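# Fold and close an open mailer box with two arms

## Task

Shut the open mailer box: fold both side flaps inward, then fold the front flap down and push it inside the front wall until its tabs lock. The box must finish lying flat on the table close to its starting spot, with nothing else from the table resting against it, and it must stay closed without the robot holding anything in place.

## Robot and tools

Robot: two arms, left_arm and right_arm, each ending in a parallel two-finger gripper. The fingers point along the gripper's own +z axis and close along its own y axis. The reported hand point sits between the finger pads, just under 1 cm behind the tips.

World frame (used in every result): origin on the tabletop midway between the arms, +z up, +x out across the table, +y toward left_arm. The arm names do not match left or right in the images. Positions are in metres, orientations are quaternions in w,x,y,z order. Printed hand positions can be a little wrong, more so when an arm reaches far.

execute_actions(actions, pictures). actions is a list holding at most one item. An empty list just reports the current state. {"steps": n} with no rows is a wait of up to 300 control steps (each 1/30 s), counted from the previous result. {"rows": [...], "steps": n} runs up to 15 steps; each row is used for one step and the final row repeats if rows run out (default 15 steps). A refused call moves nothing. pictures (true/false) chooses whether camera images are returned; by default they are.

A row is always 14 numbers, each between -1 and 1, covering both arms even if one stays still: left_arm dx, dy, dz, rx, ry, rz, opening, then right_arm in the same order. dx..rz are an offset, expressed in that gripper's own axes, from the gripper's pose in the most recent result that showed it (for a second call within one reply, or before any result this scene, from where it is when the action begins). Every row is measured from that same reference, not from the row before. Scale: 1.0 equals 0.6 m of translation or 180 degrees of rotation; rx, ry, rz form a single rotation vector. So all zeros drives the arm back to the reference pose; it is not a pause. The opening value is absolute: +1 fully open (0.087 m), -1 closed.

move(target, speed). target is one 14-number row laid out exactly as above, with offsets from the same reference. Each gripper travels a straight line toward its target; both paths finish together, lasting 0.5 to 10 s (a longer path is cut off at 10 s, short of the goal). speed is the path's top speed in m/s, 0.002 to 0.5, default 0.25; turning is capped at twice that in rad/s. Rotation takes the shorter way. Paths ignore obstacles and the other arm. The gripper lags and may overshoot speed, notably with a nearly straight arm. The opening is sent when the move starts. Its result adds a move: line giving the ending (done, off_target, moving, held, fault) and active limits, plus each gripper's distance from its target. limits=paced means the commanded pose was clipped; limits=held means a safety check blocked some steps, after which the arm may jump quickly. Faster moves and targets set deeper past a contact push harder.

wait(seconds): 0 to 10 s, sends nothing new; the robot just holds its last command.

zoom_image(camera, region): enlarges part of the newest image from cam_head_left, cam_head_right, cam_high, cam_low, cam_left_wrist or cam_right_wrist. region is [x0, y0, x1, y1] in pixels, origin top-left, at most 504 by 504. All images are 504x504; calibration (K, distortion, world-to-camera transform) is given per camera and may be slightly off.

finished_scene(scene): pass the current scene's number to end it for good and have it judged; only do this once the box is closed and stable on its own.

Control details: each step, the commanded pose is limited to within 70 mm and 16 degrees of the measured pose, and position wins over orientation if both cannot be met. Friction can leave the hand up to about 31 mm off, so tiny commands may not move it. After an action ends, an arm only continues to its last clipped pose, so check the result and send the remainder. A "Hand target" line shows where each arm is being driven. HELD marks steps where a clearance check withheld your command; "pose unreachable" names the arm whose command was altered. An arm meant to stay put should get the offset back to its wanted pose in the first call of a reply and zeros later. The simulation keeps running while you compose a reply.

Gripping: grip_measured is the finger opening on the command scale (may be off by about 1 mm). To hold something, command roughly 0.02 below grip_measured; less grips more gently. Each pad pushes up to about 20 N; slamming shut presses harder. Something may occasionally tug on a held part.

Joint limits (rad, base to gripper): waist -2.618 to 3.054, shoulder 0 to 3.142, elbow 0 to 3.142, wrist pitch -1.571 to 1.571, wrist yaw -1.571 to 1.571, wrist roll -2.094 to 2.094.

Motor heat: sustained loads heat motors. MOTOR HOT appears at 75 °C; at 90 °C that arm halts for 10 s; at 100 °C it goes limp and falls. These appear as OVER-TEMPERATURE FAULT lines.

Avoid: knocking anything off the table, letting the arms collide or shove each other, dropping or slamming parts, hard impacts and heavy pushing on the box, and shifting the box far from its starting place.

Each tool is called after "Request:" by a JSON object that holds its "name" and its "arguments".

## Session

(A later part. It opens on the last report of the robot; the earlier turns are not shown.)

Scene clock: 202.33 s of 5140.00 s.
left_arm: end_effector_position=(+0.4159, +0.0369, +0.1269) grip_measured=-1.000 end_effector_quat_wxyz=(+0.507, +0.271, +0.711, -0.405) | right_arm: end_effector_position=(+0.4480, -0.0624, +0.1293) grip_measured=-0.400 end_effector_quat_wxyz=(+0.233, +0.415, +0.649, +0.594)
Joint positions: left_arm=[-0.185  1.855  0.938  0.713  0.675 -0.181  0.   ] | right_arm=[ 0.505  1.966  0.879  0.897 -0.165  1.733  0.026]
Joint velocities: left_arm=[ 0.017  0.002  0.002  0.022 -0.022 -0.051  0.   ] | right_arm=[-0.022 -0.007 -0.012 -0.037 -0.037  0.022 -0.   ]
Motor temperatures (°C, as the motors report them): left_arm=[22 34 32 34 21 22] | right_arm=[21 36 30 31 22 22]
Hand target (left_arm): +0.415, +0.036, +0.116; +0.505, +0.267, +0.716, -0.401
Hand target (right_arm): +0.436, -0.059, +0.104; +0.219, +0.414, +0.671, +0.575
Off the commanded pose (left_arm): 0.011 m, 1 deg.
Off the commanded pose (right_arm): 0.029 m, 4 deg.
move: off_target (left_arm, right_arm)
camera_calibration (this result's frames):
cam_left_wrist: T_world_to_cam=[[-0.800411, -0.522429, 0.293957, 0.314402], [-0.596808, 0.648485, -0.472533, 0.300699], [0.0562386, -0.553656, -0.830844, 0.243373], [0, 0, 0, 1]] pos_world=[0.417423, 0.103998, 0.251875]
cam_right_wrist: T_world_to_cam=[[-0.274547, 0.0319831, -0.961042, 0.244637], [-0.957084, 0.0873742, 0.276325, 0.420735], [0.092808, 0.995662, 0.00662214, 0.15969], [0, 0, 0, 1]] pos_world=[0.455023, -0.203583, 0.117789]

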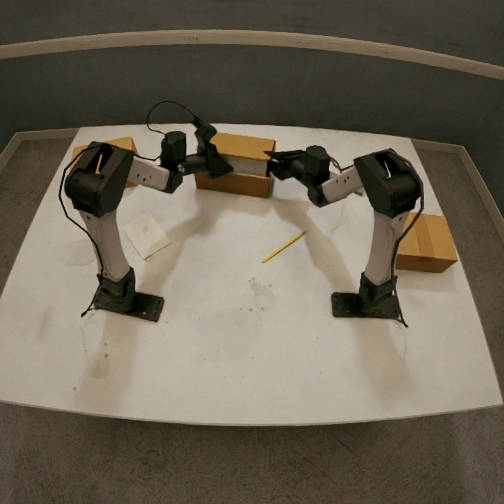

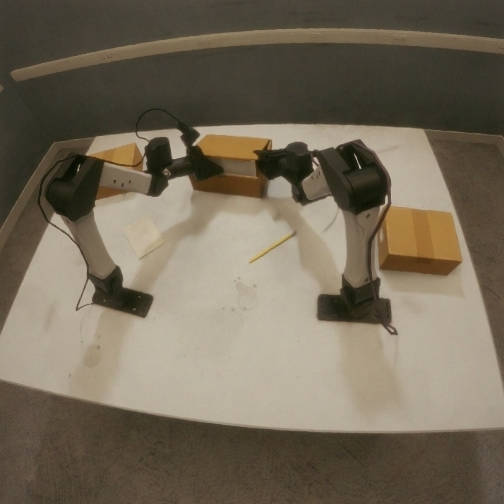

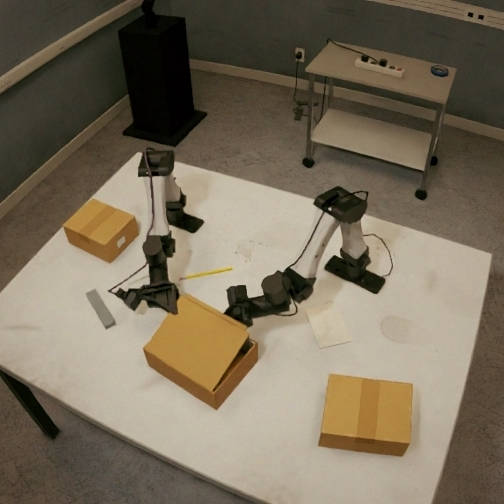

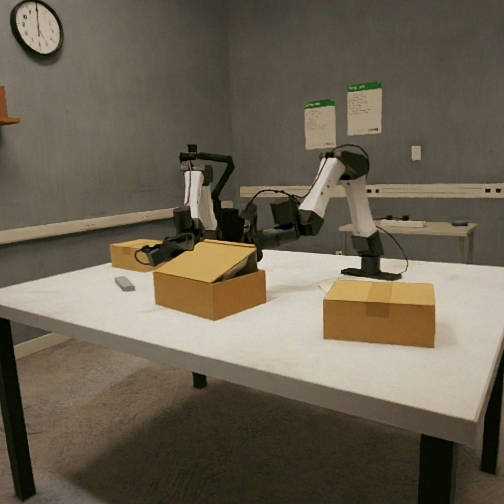

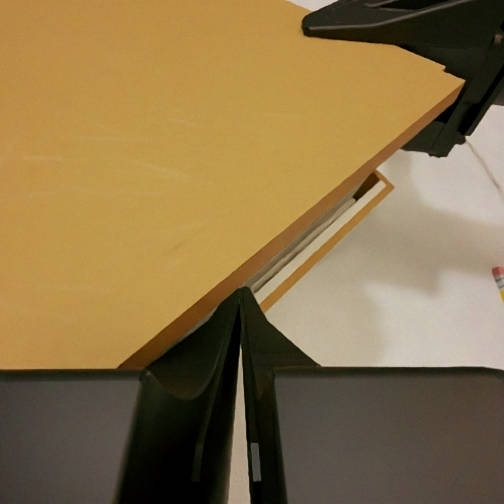

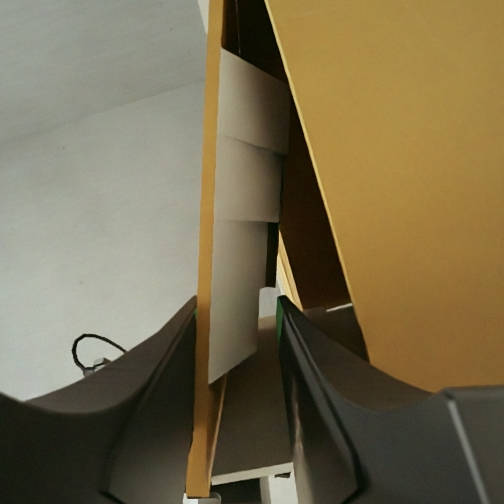

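Request:
{"name": "execute_actions", "arguments": {"actions": []}}

Scene clock: 209.87 s of 5140.00 s.
left_arm: end_effector_position=(+0.4161, +0.0369, +0.1272) grip_measured=-1.000 end_effector_quat_wxyz=(+0.508, +0.271, +0.711, -0.405) | right_arm: end_effector_position=(+0.4480, -0.0624, +0.1297) grip_measured=-0.400 end_effector_quat_wxyz=(+0.234, +0.414, +0.649, +0.594)
Joint positions: left_arm=[-0.185  1.855  0.938  0.715  0.675 -0.181  0.   ] | right_arm=[ 0.505  1.966  0.879  0.899 -0.165  1.732  0.026]
Joint velocities: left_arm=[-0.022 -0.002  0.002  0.007 -0.051 -0.066  0.   ] | right_arm=[ 0.012 -0.012 -0.002  0.022  0.007  0.066 -0.   ]
Motor temperatures (°C, as the motors report them): left_arm=[22 34 32 34 21 22] | right_arm=[21 35 30 31 22 22]
Hand target (left_arm): +0.415, +0.036, +0.116; +0.505, +0.267, +0.716, -0.401
Hand target (right_arm): +0.436, -0.059, +0.104; +0.219, +0.414, +0.671, +0.575
Off the commanded pose (left_arm): 0.012 m, 1 deg.
Off the commanded pose (right_arm): 0.029 m, 4 deg.
Steps of this call (steps 1 to 90: nothing new was sent; then 4.53 s passed at rest). Readings (end_effector_position):
1: left_arm (+0.4160, +0.0369, +0.1269) | right_arm (+0.4480, -0.0623, +0.1294)
2: left_arm (+0.4160, +0.0369, +0.1270) | right_arm (+0.4480, -0.0623, +0.1296)
4: left_arm (+0.4160, +0.0369, +0.1271) | right_arm (+0.4480, -0.0624, +0.1295)
8: left_arm (+0.4161, +0.0369, +0.1272) | right_arm (+0.4480, -0.0624, +0.1297)
90: the state above
camera_calibration (this result's frames):
cam_left_wrist: T_world_to_cam=[[-0.800936, -0.522236, 0.292867, 0.314732], [-0.595961, 0.648173, -0.474028, 0.300846], [0.0577254, -0.554203, -0.830377, 0.242984], [0, 0, 0, 1]] pos_world=[0.417346, 0.104027, 0.252203]
cam_right_wrist: T_world_to_cam=[[-0.271695, 0.0317573, -0.961859, 0.243863], [-0.957891, 0.0875334, 0.273464, 0.421414], [0.0928793, 0.995655, 0.00663764, 0.159683], [0, 0, 0, 1]] pos_world=[0.455094, -0.203622, 0.11826]

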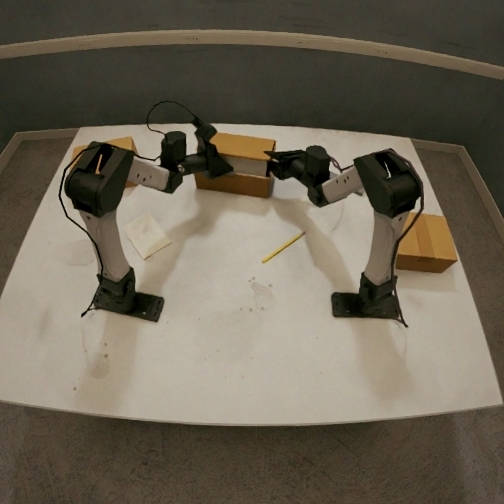

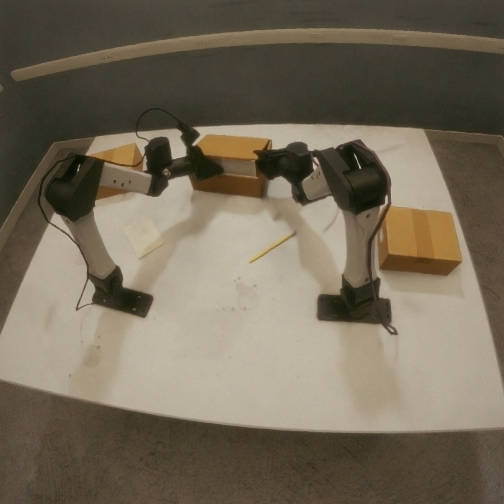

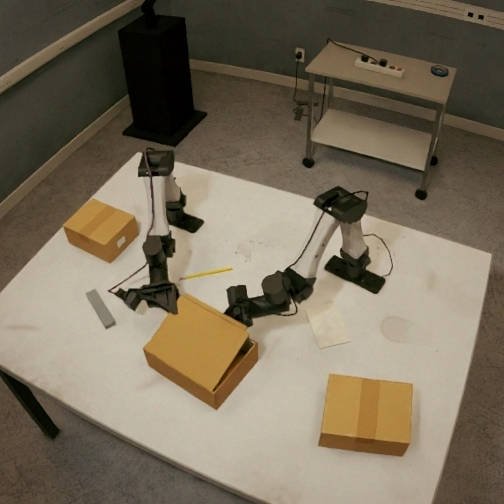

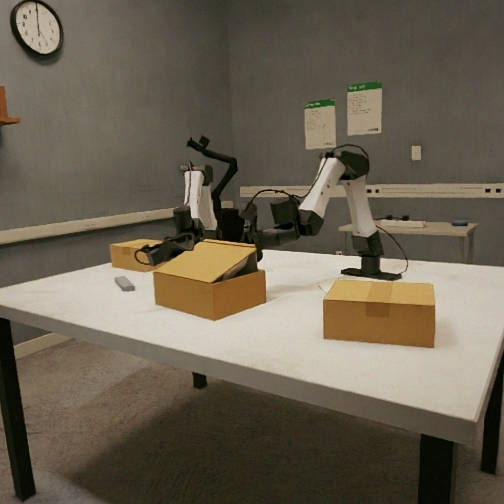

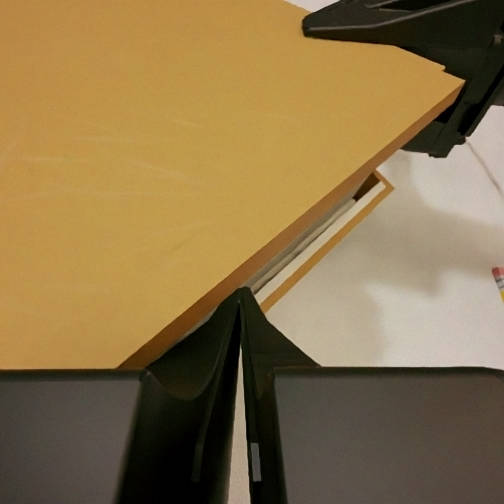

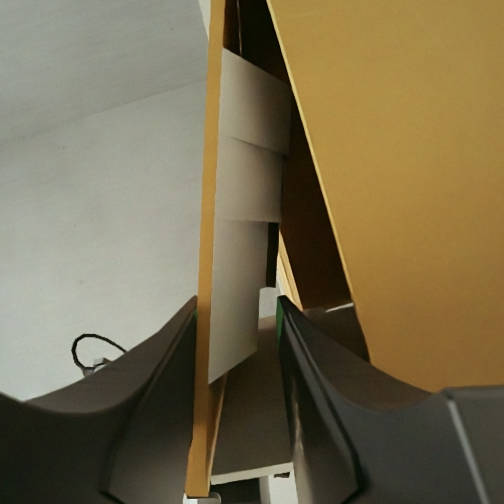

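Request:
{"name": "move", "arguments": {"target": [0.034,-0.079,-0.05,0,0,0,-1,0,-0.035,0,0,0,0,-0.4], "speed": 0.08}}

Request:
{"name": "move", "arguments": {"target": [-0.14,-0.045,-0.024,0,0,0,-1,0,-0.035,0,0,0,0,-0.4], "speed": 0.12}}

Scene clock: 213.97 s of 5140.00 s.
left_arm: end_effector_position=(+0.3627, +0.0362, +0.1333) grip_measured=-1.000 end_effector_quat_wxyz=(+0.512, +0.273, +0.707, -0.404) | right_arm: end_effector_position=(+0.4476, -0.0629, +0.1201) grip_measured=-0.400 end_effector_quat_wxyz=(+0.237, +0.412, +0.646, +0.598)
Joint positions: left_arm=[-0.245  1.679  0.733  0.763  0.616 -0.193  0.   ] | right_arm=[ 0.505  2.003  0.864  0.963 -0.163  1.732  0.026]
Joint velocities: left_arm=[-0.007  0.002 -0.002 -0.037 -0.051  0.095  0.   ] | right_arm=[ 0.017 -0.007 -0.002 -0.007  0.022  0.051 -0.002]
Motor temperatures (°C, as the motors report them): left_arm=[22 34 32 34 21 22] | right_arm=[21 35 30 31 22 22]
Hand target (left_arm): +0.356, +0.036, +0.128; +0.507, +0.271, +0.711, -0.405
Hand target (right_arm): +0.443, -0.061, +0.110; +0.234, +0.414, +0.649, +0.594
Off the commanded pose (left_arm): 0.009 m, 1 deg.
Off the commanded pose (right_arm): 0.012 m, 1 deg.
After step 90, 0.03 s passed at rest.
move: off_target (right_arm)
camera_calibration (this result's frames):
cam_left_wrist: T_world_to_cam=[[-0.805136, -0.520155, 0.284947, 0.272323], [-0.589328, 0.647614, -0.483, 0.271172], [0.0666995, -0.556808, -0.827959, 0.247259], [0, 0, 0, 1]] pos_world=[0.362575, 0.103712, 0.258099]
cam_right_wrist: T_world_to_cam=[[-0.261319, 0.0369779, -0.964544, 0.230604], [-0.960638, 0.087629, 0.263621, 0.426124], [0.0942701, 0.995467, 0.0126232, 0.158895], [0, 0, 0, 1]] pos_world=[0.454633, -0.204042, 0.108086]

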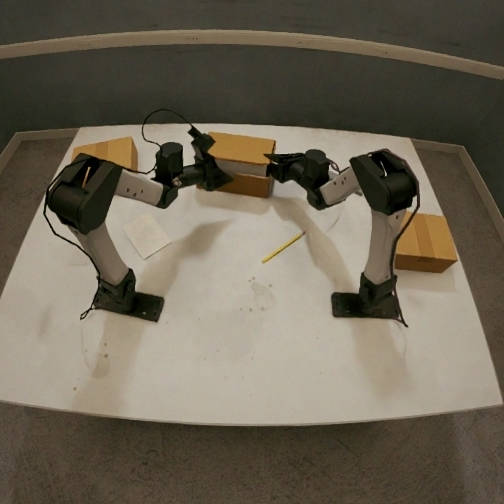

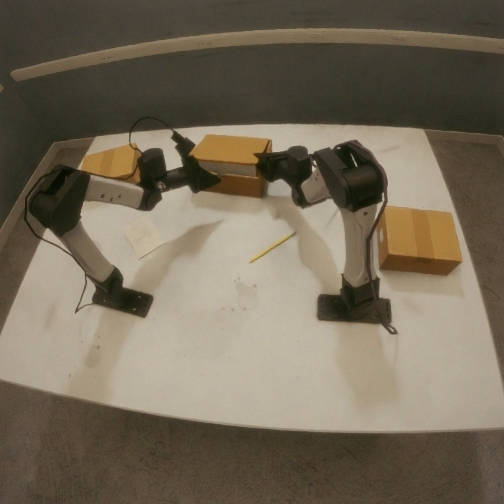

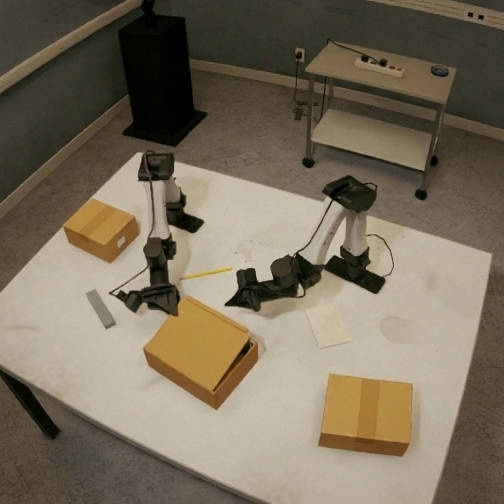

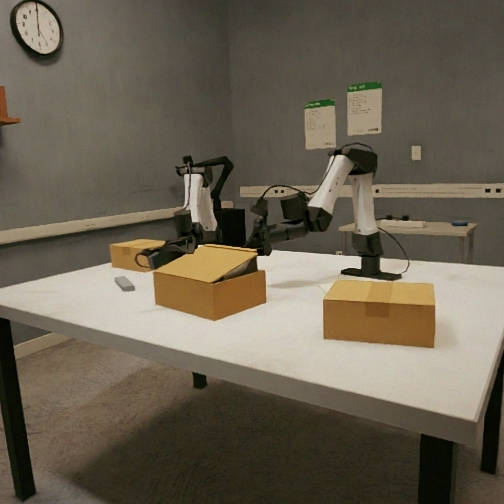

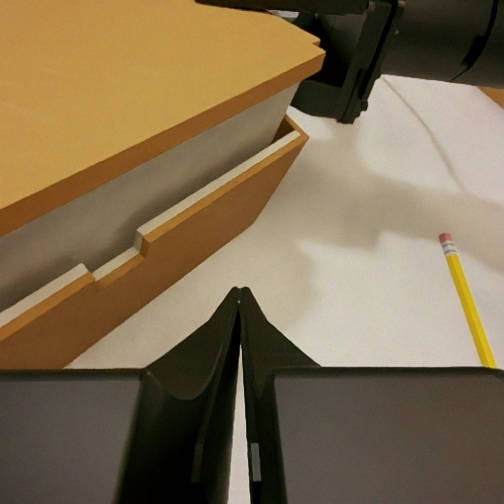

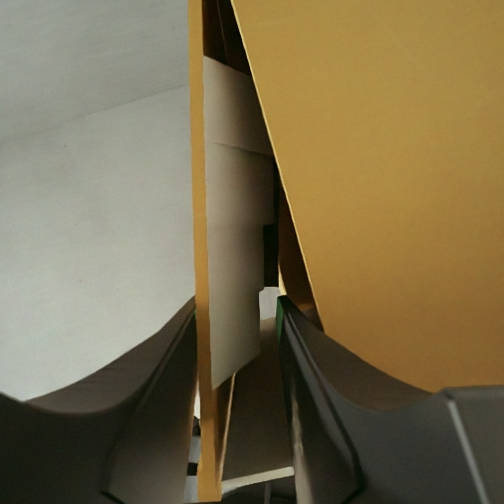

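Scene clock: 215.37 s of 5140.00 s.
left_arm: end_effector_position=(+0.3622, +0.0364, +0.2231) grip_measured=-1.000 end_effector_quat_wxyz=(+0.518, +0.275, +0.702, -0.405) | right_arm: end_effector_position=(+0.4500, -0.0619, +0.1188) grip_measured=-0.400 end_effector_quat_wxyz=(+0.244, +0.404, +0.637, +0.609)
Joint positions: left_arm=[-0.245  1.491  0.936  0.388  0.616 -0.193  0.   ] | right_arm=[ 0.505  2.04   0.864  1.036 -0.162  1.732  0.026]
Joint velocities: left_arm=[-0.022 -0.007 -0.017  0.066 -0.007 -0.007  0.   ] | right_arm=[ 0.002  0.012 -0.002 -0.022 -0.037  0.022 -0.001]
Motor temperatures (°C, as the motors report them): left_arm=[22 34 32 34 21 22] | right_arm=[21 35 30 31 22 22]
Hand target (left_arm): +0.362, +0.037, +0.224; +0.513, +0.273, +0.706, -0.405
Hand target (right_arm): +0.442, -0.062, +0.100; +0.237, +0.411, +0.646, +0.598
Off the commanded pose (left_arm): 0.001 m, 1 deg.
Off the commanded pose (right_arm): 0.020 m, 2 deg.
move: off_target (right_arm)
camera_calibration (this result's frames):
cam_left_wrist: T_world_to_cam=[[-0.809331, -0.518253, 0.2764, 0.249819], [-0.581995, 0.644187, -0.496291, 0.314563], [0.0791509, -0.562527, -0.822982, 0.316317], [0, 0, 0, 1]] pos_world=[0.360224, 0.104768, 0.347388]
cam_right_wrist: T_world_to_cam=[[-0.229752, 0.0526851, -0.971822, 0.217577], [-0.968633, 0.0847573, 0.233593, 0.435681], [0.0946759, 0.995008, 0.0315594, 0.155247], [0, 0, 0, 1]] pos_world=[0.457306, -0.202862, 0.104774]

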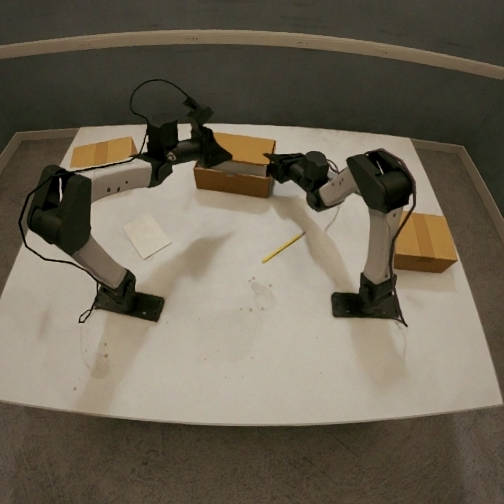

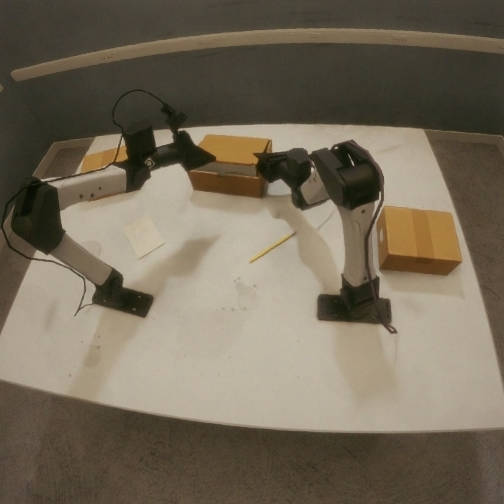

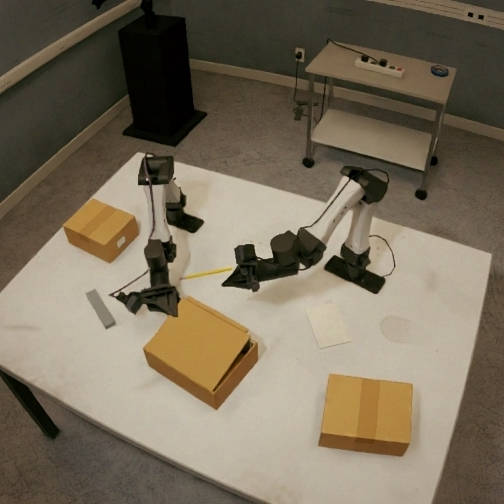

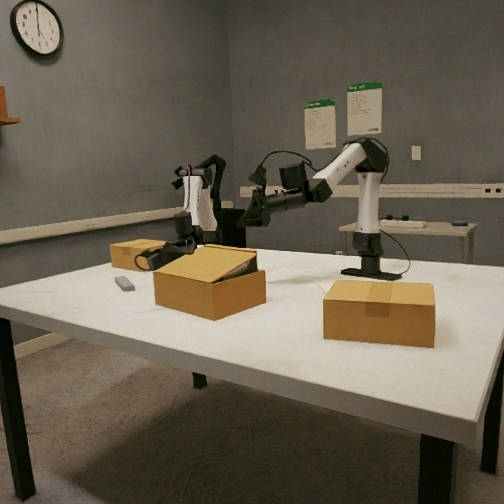

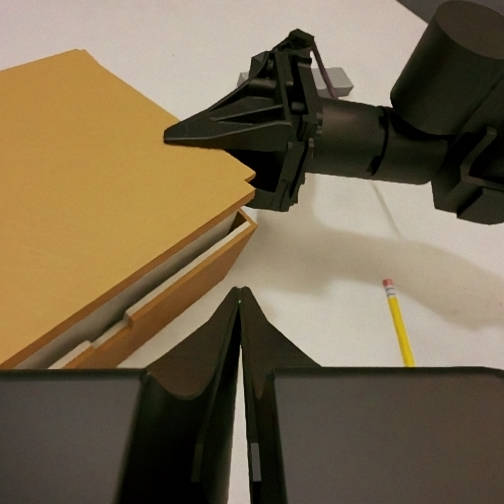

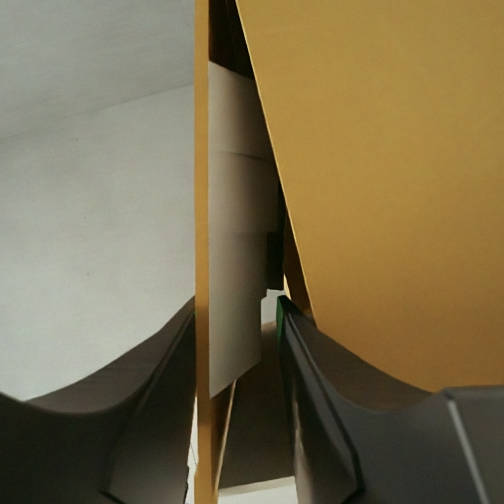

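Request:
{"name": "move", "arguments": {"target": [-0.053,0.135,0.083,0,0.22,0,-1,0,-0.02,0,0,0,0,-0.4], "speed": 0.15}}

Request:
{"name": "move", "arguments": {"target": [0.105,0.047,0.12,0,0,0,-1,0,-0.02,0,0,0,0,-0.4], "speed": 0.08}}

Request:
{"name": "move", "arguments": {"target": [0.02,0.01,0.025,0,0,0,-1,0,0.01,-0.15,0,0,0,-0.4], "speed": 0.08}}

Scene clock: 222.93 s of 5140.00 s.
left_arm: end_effector_position=(+0.4595, +0.0330, +0.2296) grip_measured=-1.000 end_effector_quat_wxyz=(+0.291, +0.391, +0.820, -0.301) | right_arm: end_effector_position=(+0.4509, -0.0615, +0.1202) grip_measured=-0.400 end_effector_quat_wxyz=(+0.248, +0.399, +0.632, +0.616)
Joint positions: left_arm=[-0.208  2.458  2.866 -1.332  0.62   0.3    0.   ] | right_arm=[ 0.505  2.054  0.864  1.072 -0.162  1.732  0.026]
Joint velocities: left_arm=[ 0.012 -0.007  0.007 -0.037 -0.007  0.066  0.   ] | right_arm=[-0.007  0.002 -0.002 -0.066 -0.037  0.051 -0.001]
Motor temperatures (°C, as the motors report them): left_arm=[22 34 33 34 21 22] | right_arm=[21 35 29 32 22 22]
Hand target (left_arm): +0.461, +0.039, +0.219; +0.278, +0.385, +0.829, -0.296
Hand target (right_arm): +0.447, -0.061, +0.107; +0.244, +0.404, +0.637, +0.609
Off the commanded pose (left_arm): 0.008 m, 5 deg.
Off the commanded pose (right_arm): 0.013 m, 1 deg.
elbow stopped short (left arm): the move would have taken joint 3 (elbow) straighter than the controller allows; a more bent joint 3 avoids this.
After step 90, 1.37 s passed at rest.
move: off_target (left_arm, right_arm)
camera_calibration (this result's frames):
cam_left_wrist: T_world_to_cam=[[-0.82058, -0.507463, 0.262926, 0.332887], [-0.512965, 0.85679, 0.052714, 0.211781], [-0.252022, -0.0916156, -0.963375, 0.48096], [0, 0, 0, 1]] pos_world=[0.503009, 0.0315391, 0.364657]
cam_right_wrist: T_world_to_cam=[[-0.211328, 0.0622334, -0.975432, 0.211757], [-0.972883, 0.0826022, 0.216046, 0.440055], [0.0940181, 0.994638, 0.0430897, 0.153593], [0, 0, 0, 1]] pos_world=[0.458432, -0.202297, 0.104864]

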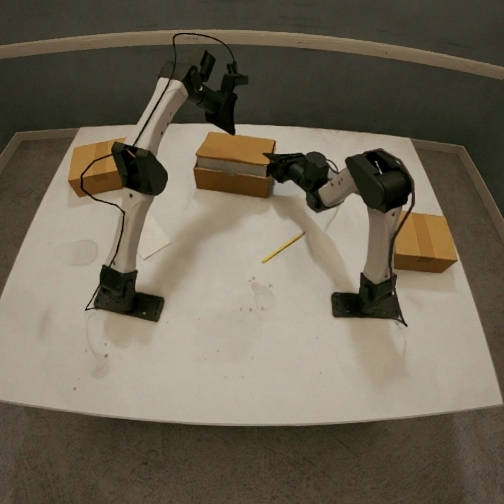

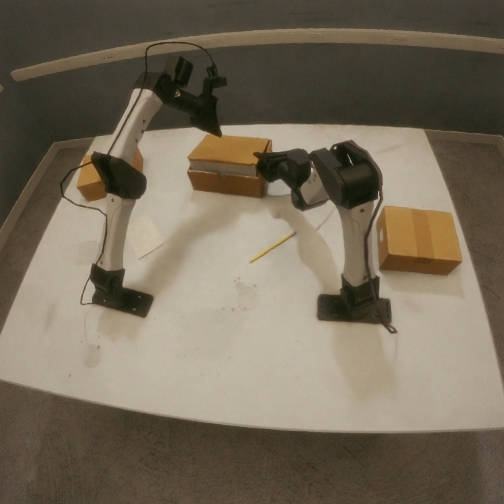

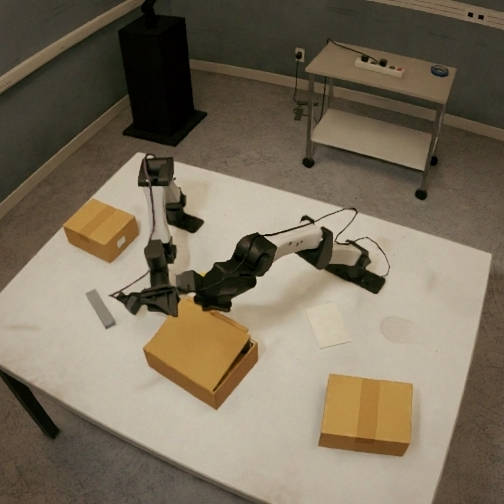

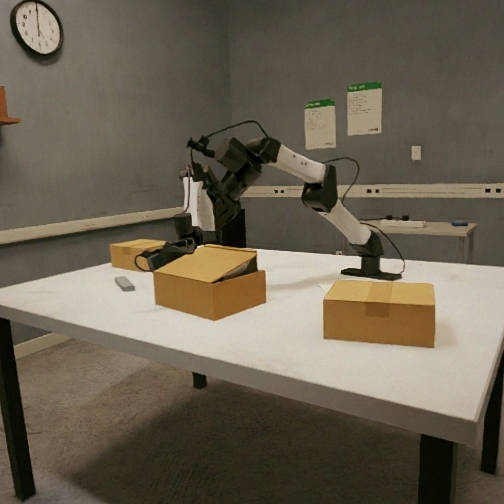

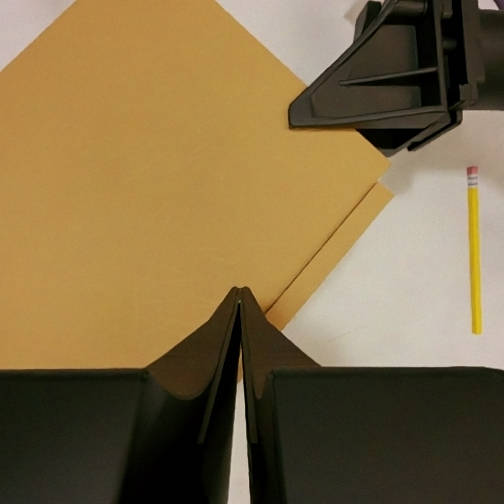

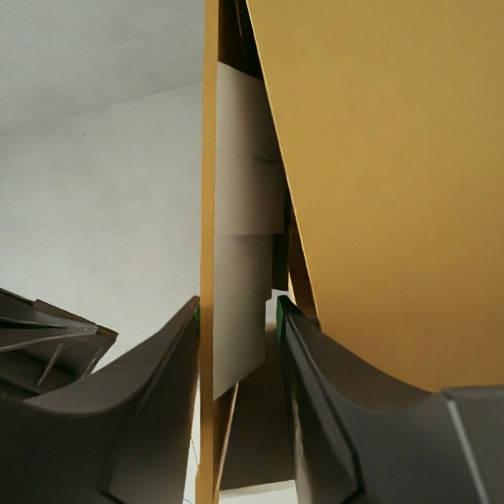

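Scene clock: 224.73 s of 5140.00 s.
left_arm: end_effector_position=(+0.4701, +0.0270, +0.1486) grip_measured=-1.000 end_effector_quat_wxyz=(+0.305, +0.392, +0.812, -0.305) | right_arm: end_effector_position=(+0.4514, -0.0610, +0.1211) grip_measured=-0.400 end_effector_quat_wxyz=(+0.252, +0.395, +0.627, +0.622)
Joint positions: left_arm=[-0.208  2.224  2.079 -0.744  0.631  0.293  0.   ] | right_arm=[ 0.505  2.067  0.864  1.103 -0.163  1.732  0.026]
Joint velocities: left_arm=[-0.022 -0.017 -0.012  0.066 -0.007 -0.007  0.   ] | right_arm=[-0.012 -0.002 -0.007 -0.007  0.037 -0.022 -0.   ]
Motor temperatures (°C, as the motors report them): left_arm=[22 35 33 33 21 22] | right_arm=[21 35 29 32 22 22]
Hand target (left_arm): +0.467, +0.025, +0.131; +0.291, +0.391, +0.820, -0.301
Hand target (right_arm): +0.448, -0.060, +0.109; +0.249, +0.399, +0.632, +0.616
Off the commanded pose (left_arm): 0.019 m, 2 deg.
Off the commanded pose (right_arm): 0.013 m, 1 deg.
move: off_target (left_arm, right_arm)
camera_calibration (this result's frames):
cam_left_wrist: T_world_to_cam=[[-0.828134, -0.499955, 0.253455, 0.364569], [-0.511994, 0.858732, 0.0210185, 0.230886], [-0.228158, -0.112361, -0.967119, 0.39494], [0, 0, 0, 1]] pos_world=[0.510233, 0.0283744, 0.284699]
cam_right_wrist: T_world_to_cam=[[-0.195432, 0.0700563, -0.978212, 0.20635], [-0.976383, 0.079775, 0.20078, 0.443544], [0.0921027, 0.994348, 0.0528112, 0.152732], [0, 0, 0, 1]] pos_world=[0.459329, -0.201708, 0.104734]

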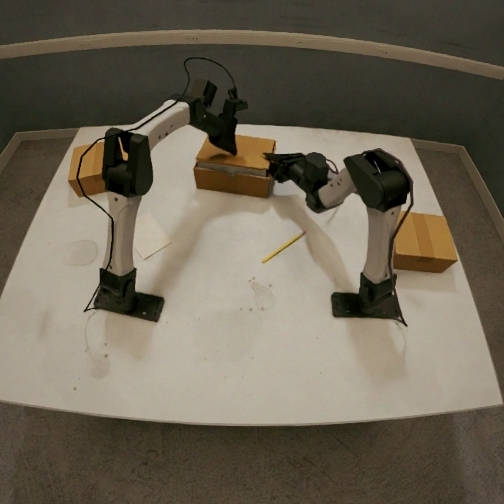

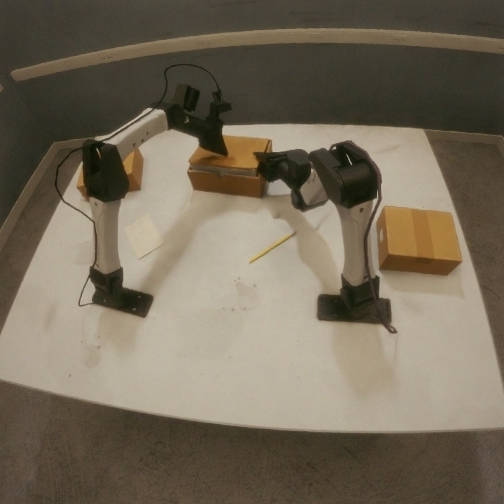

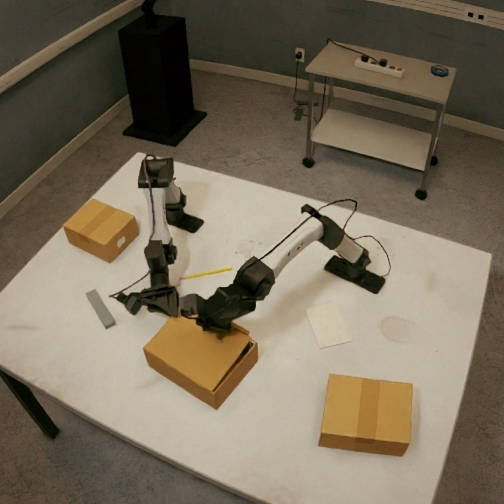

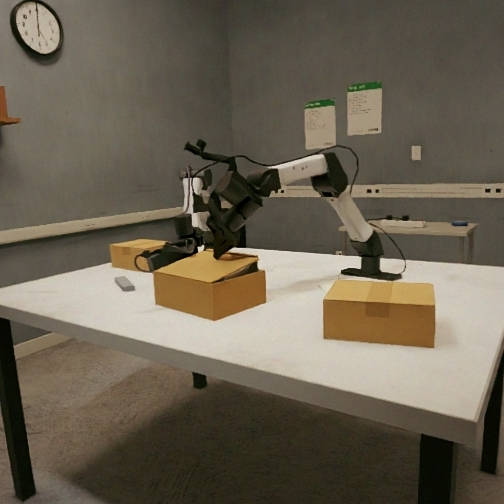

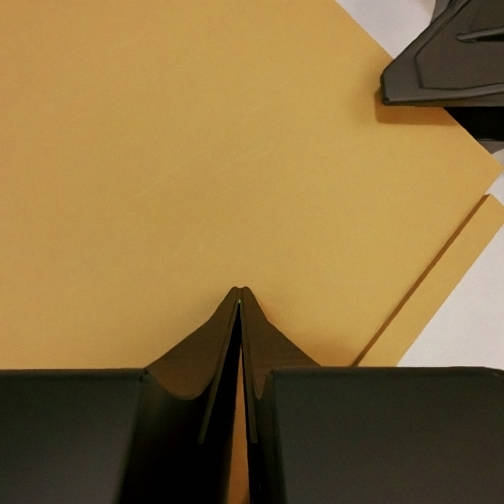

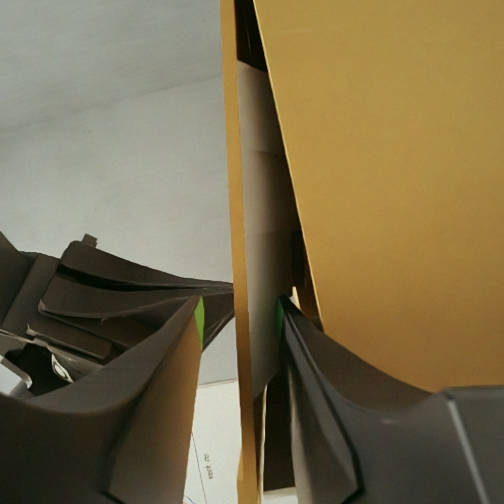

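Scene clock: 226.20 s of 5140.00 s.
left_arm: end_effector_position=(+0.4754, +0.0247, +0.1424) grip_measured=-1.000 end_effector_quat_wxyz=(+0.317, +0.394, +0.807, -0.305) | right_arm: end_effector_position=(+0.3826, -0.1095, +0.1250) grip_measured=-0.400 end_effector_quat_wxyz=(+0.244, +0.404, +0.633, +0.613)
Joint positions: left_arm=[-0.208  2.224  2.042 -0.681  0.632  0.293  0.   ] | right_arm=[ 0.46   1.816  0.516  1.168 -0.207  1.732  0.026]
Joint velocities: left_arm=[ 0.012 -0.002 -0.017  0.007 -0.007  0.007  0.   ] | right_arm=[-0.007  0.007  0.007  0.007  0.022 -0.037  0.   ]
Motor temperatures (°C, as the motors report them): left_arm=[22 36 33 33 21 22] | right_arm=[21 35 29 32 22 22]
Hand target (left_arm): +0.473, +0.025, +0.129; +0.305, +0.392, +0.813, -0.305
Hand target (right_arm): +0.379, -0.113, +0.134; +0.252, +0.395, +0.627, +0.622
Off the commanded pose (left_arm): 0.014 m, 1 deg.
Off the commanded pose (right_arm): 0.012 m, 2 deg.
move: off_target (left_arm, right_arm)
camera_calibration (this result's frames):
cam_left_wrist: T_world_to_cam=[[-0.83436, -0.496803, 0.23881, 0.374351], [-0.511615, 0.859215, -0.0000431261, 0.238467], [-0.205168, -0.122215, -0.971066, 0.379745], [0, 0, 0, 1]] pos_world=[0.512258, 0.0274945, 0.279369]
cam_right_wrist: T_world_to_cam=[[-0.225362, 0.0618075, -0.972313, 0.209935], [-0.969598, 0.0834463, 0.230037, 0.373621], [0.0953539, 0.994594, 0.0411228, 0.207286], [0, 0, 0, 1]] pos_world=[0.389807, -0.250318, 0.109651]

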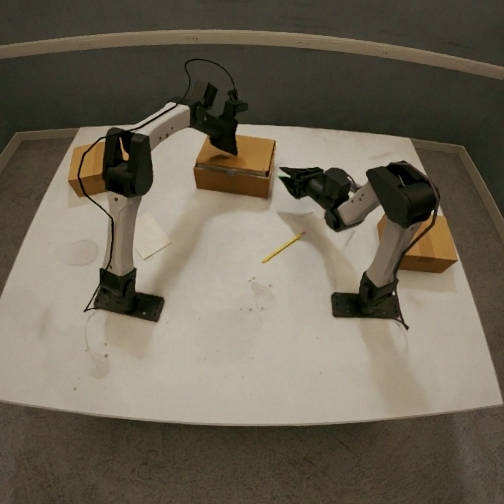

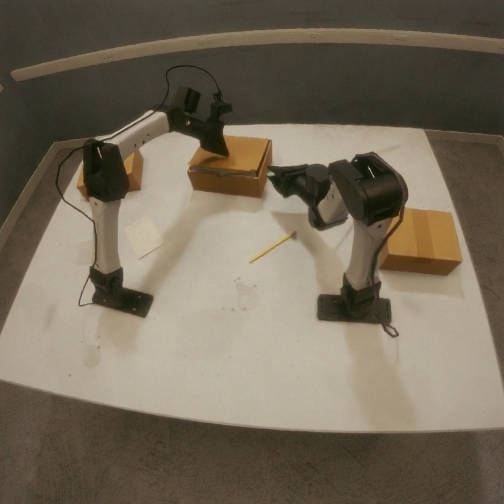

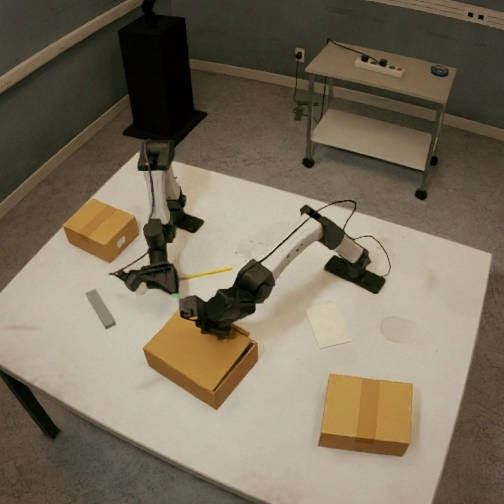

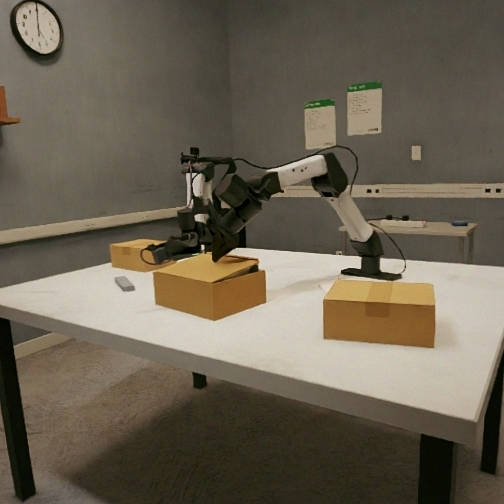

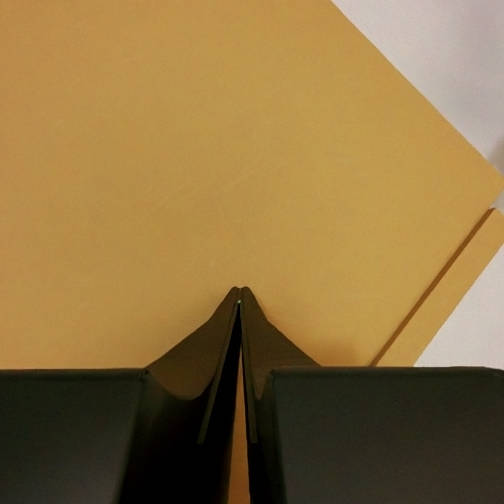

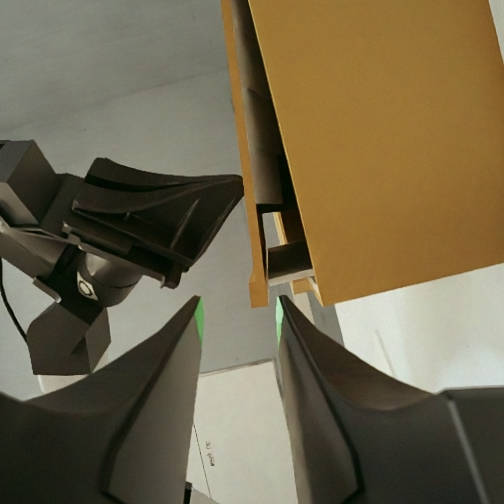

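Request:
{"name": "move", "arguments": {"target": [0.079,-0.008,0.042,0,0,0,-1,0,0,0,0,0,0,-0.4], "speed": 0.06}}

Scene clock: 229.30 s of 5140.00 s.
left_arm: end_effector_position=(+0.4681, +0.0265, +0.1254) grip_measured=-1.000 end_effector_quat_wxyz=(+0.353, +0.397, +0.790, -0.305) | right_arm: end_effector_position=(+0.3824, -0.1093, +0.1250) grip_measured=-0.400 end_effector_quat_wxyz=(+0.244, +0.404, +0.634, +0.613)
Joint positions: left_arm=[-0.208  2.122  1.768 -0.423  0.635  0.283  0.   ] | right_arm=[ 0.46   1.816  0.516  1.168 -0.208  1.732  0.026]
Joint velocities: left_arm=[-0.002 -0.022 -0.022  0.037  0.007 -0.066  0.   ] | right_arm=[-0.002 -0.002 -0.007 -0.022 -0.022  0.081 -0.001]
Motor temperatures (°C, as the motors report them): left_arm=[22 37 32 33 21 22] | right_arm=[21 35 29 32 22 22]
Hand target (left_arm): +0.454, +0.025, +0.094; +0.317, +0.395, +0.807, -0.305
Hand target (right_arm): +0.383, -0.109, +0.125; +0.244, +0.404, +0.633, +0.613
Off the commanded pose (left_arm): 0.035 m, 5 deg.
Off the commanded pose (right_arm): 0.000 m, 0 deg.
move: off_target (left_arm)
camera_calibration (this result's frames):
cam_left_wrist: T_world_to_cam=[[-0.847972, -0.49225, 0.196554, 0.384806], [-0.512672, 0.855859, -0.0683542, 0.242284], [-0.134575, -0.15873, -0.978107, 0.330728], [0, 0, 0, 1]] pos_world=[0.495025, 0.0345568, 0.264413]
cam_right_wrist: T_world_to_cam=[[-0.225534, 0.0616453, -0.972283, 0.209936], [-0.969704, 0.0819373, 0.230131, 0.373266], [0.0938527, 0.994729, 0.041298, 0.207692], [0, 0, 0, 1]] pos_world=[0.389813, -0.250123, 0.10964]

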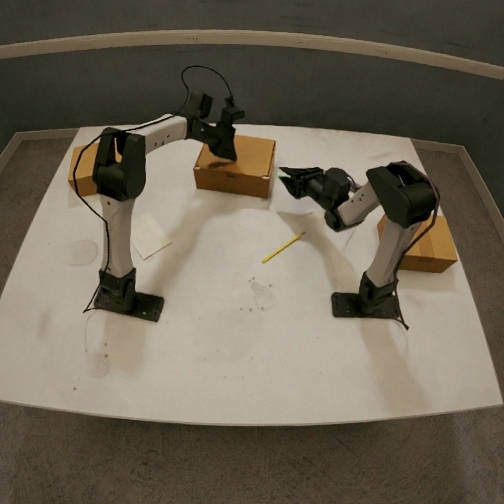

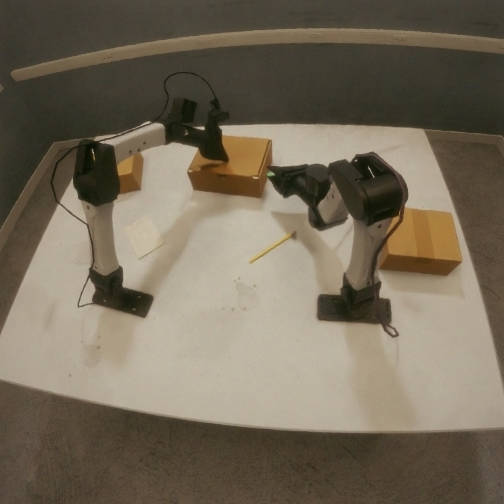

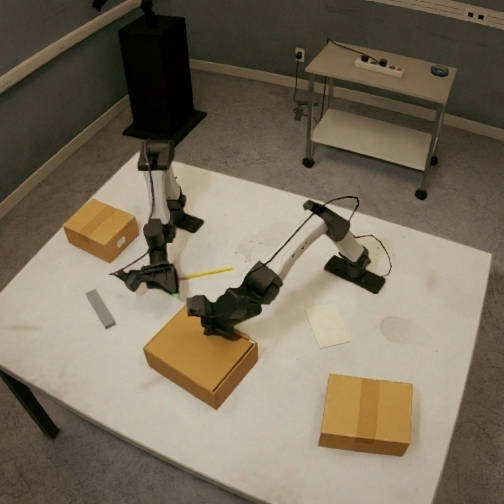

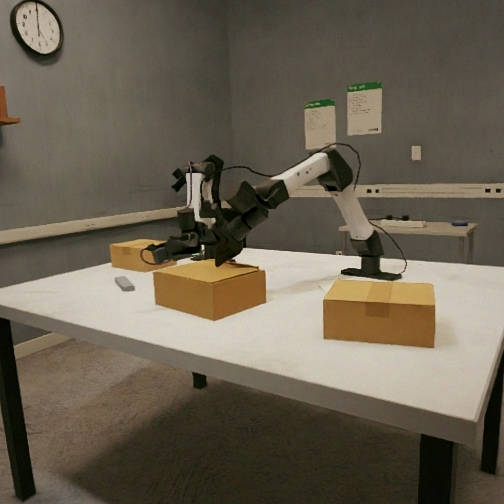

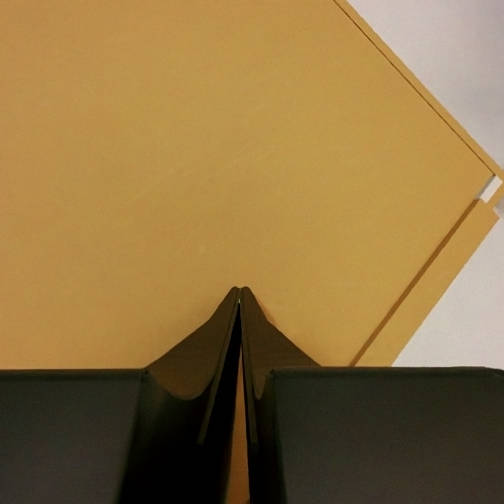

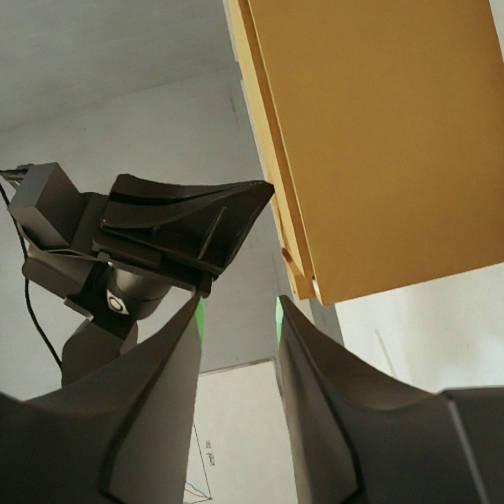

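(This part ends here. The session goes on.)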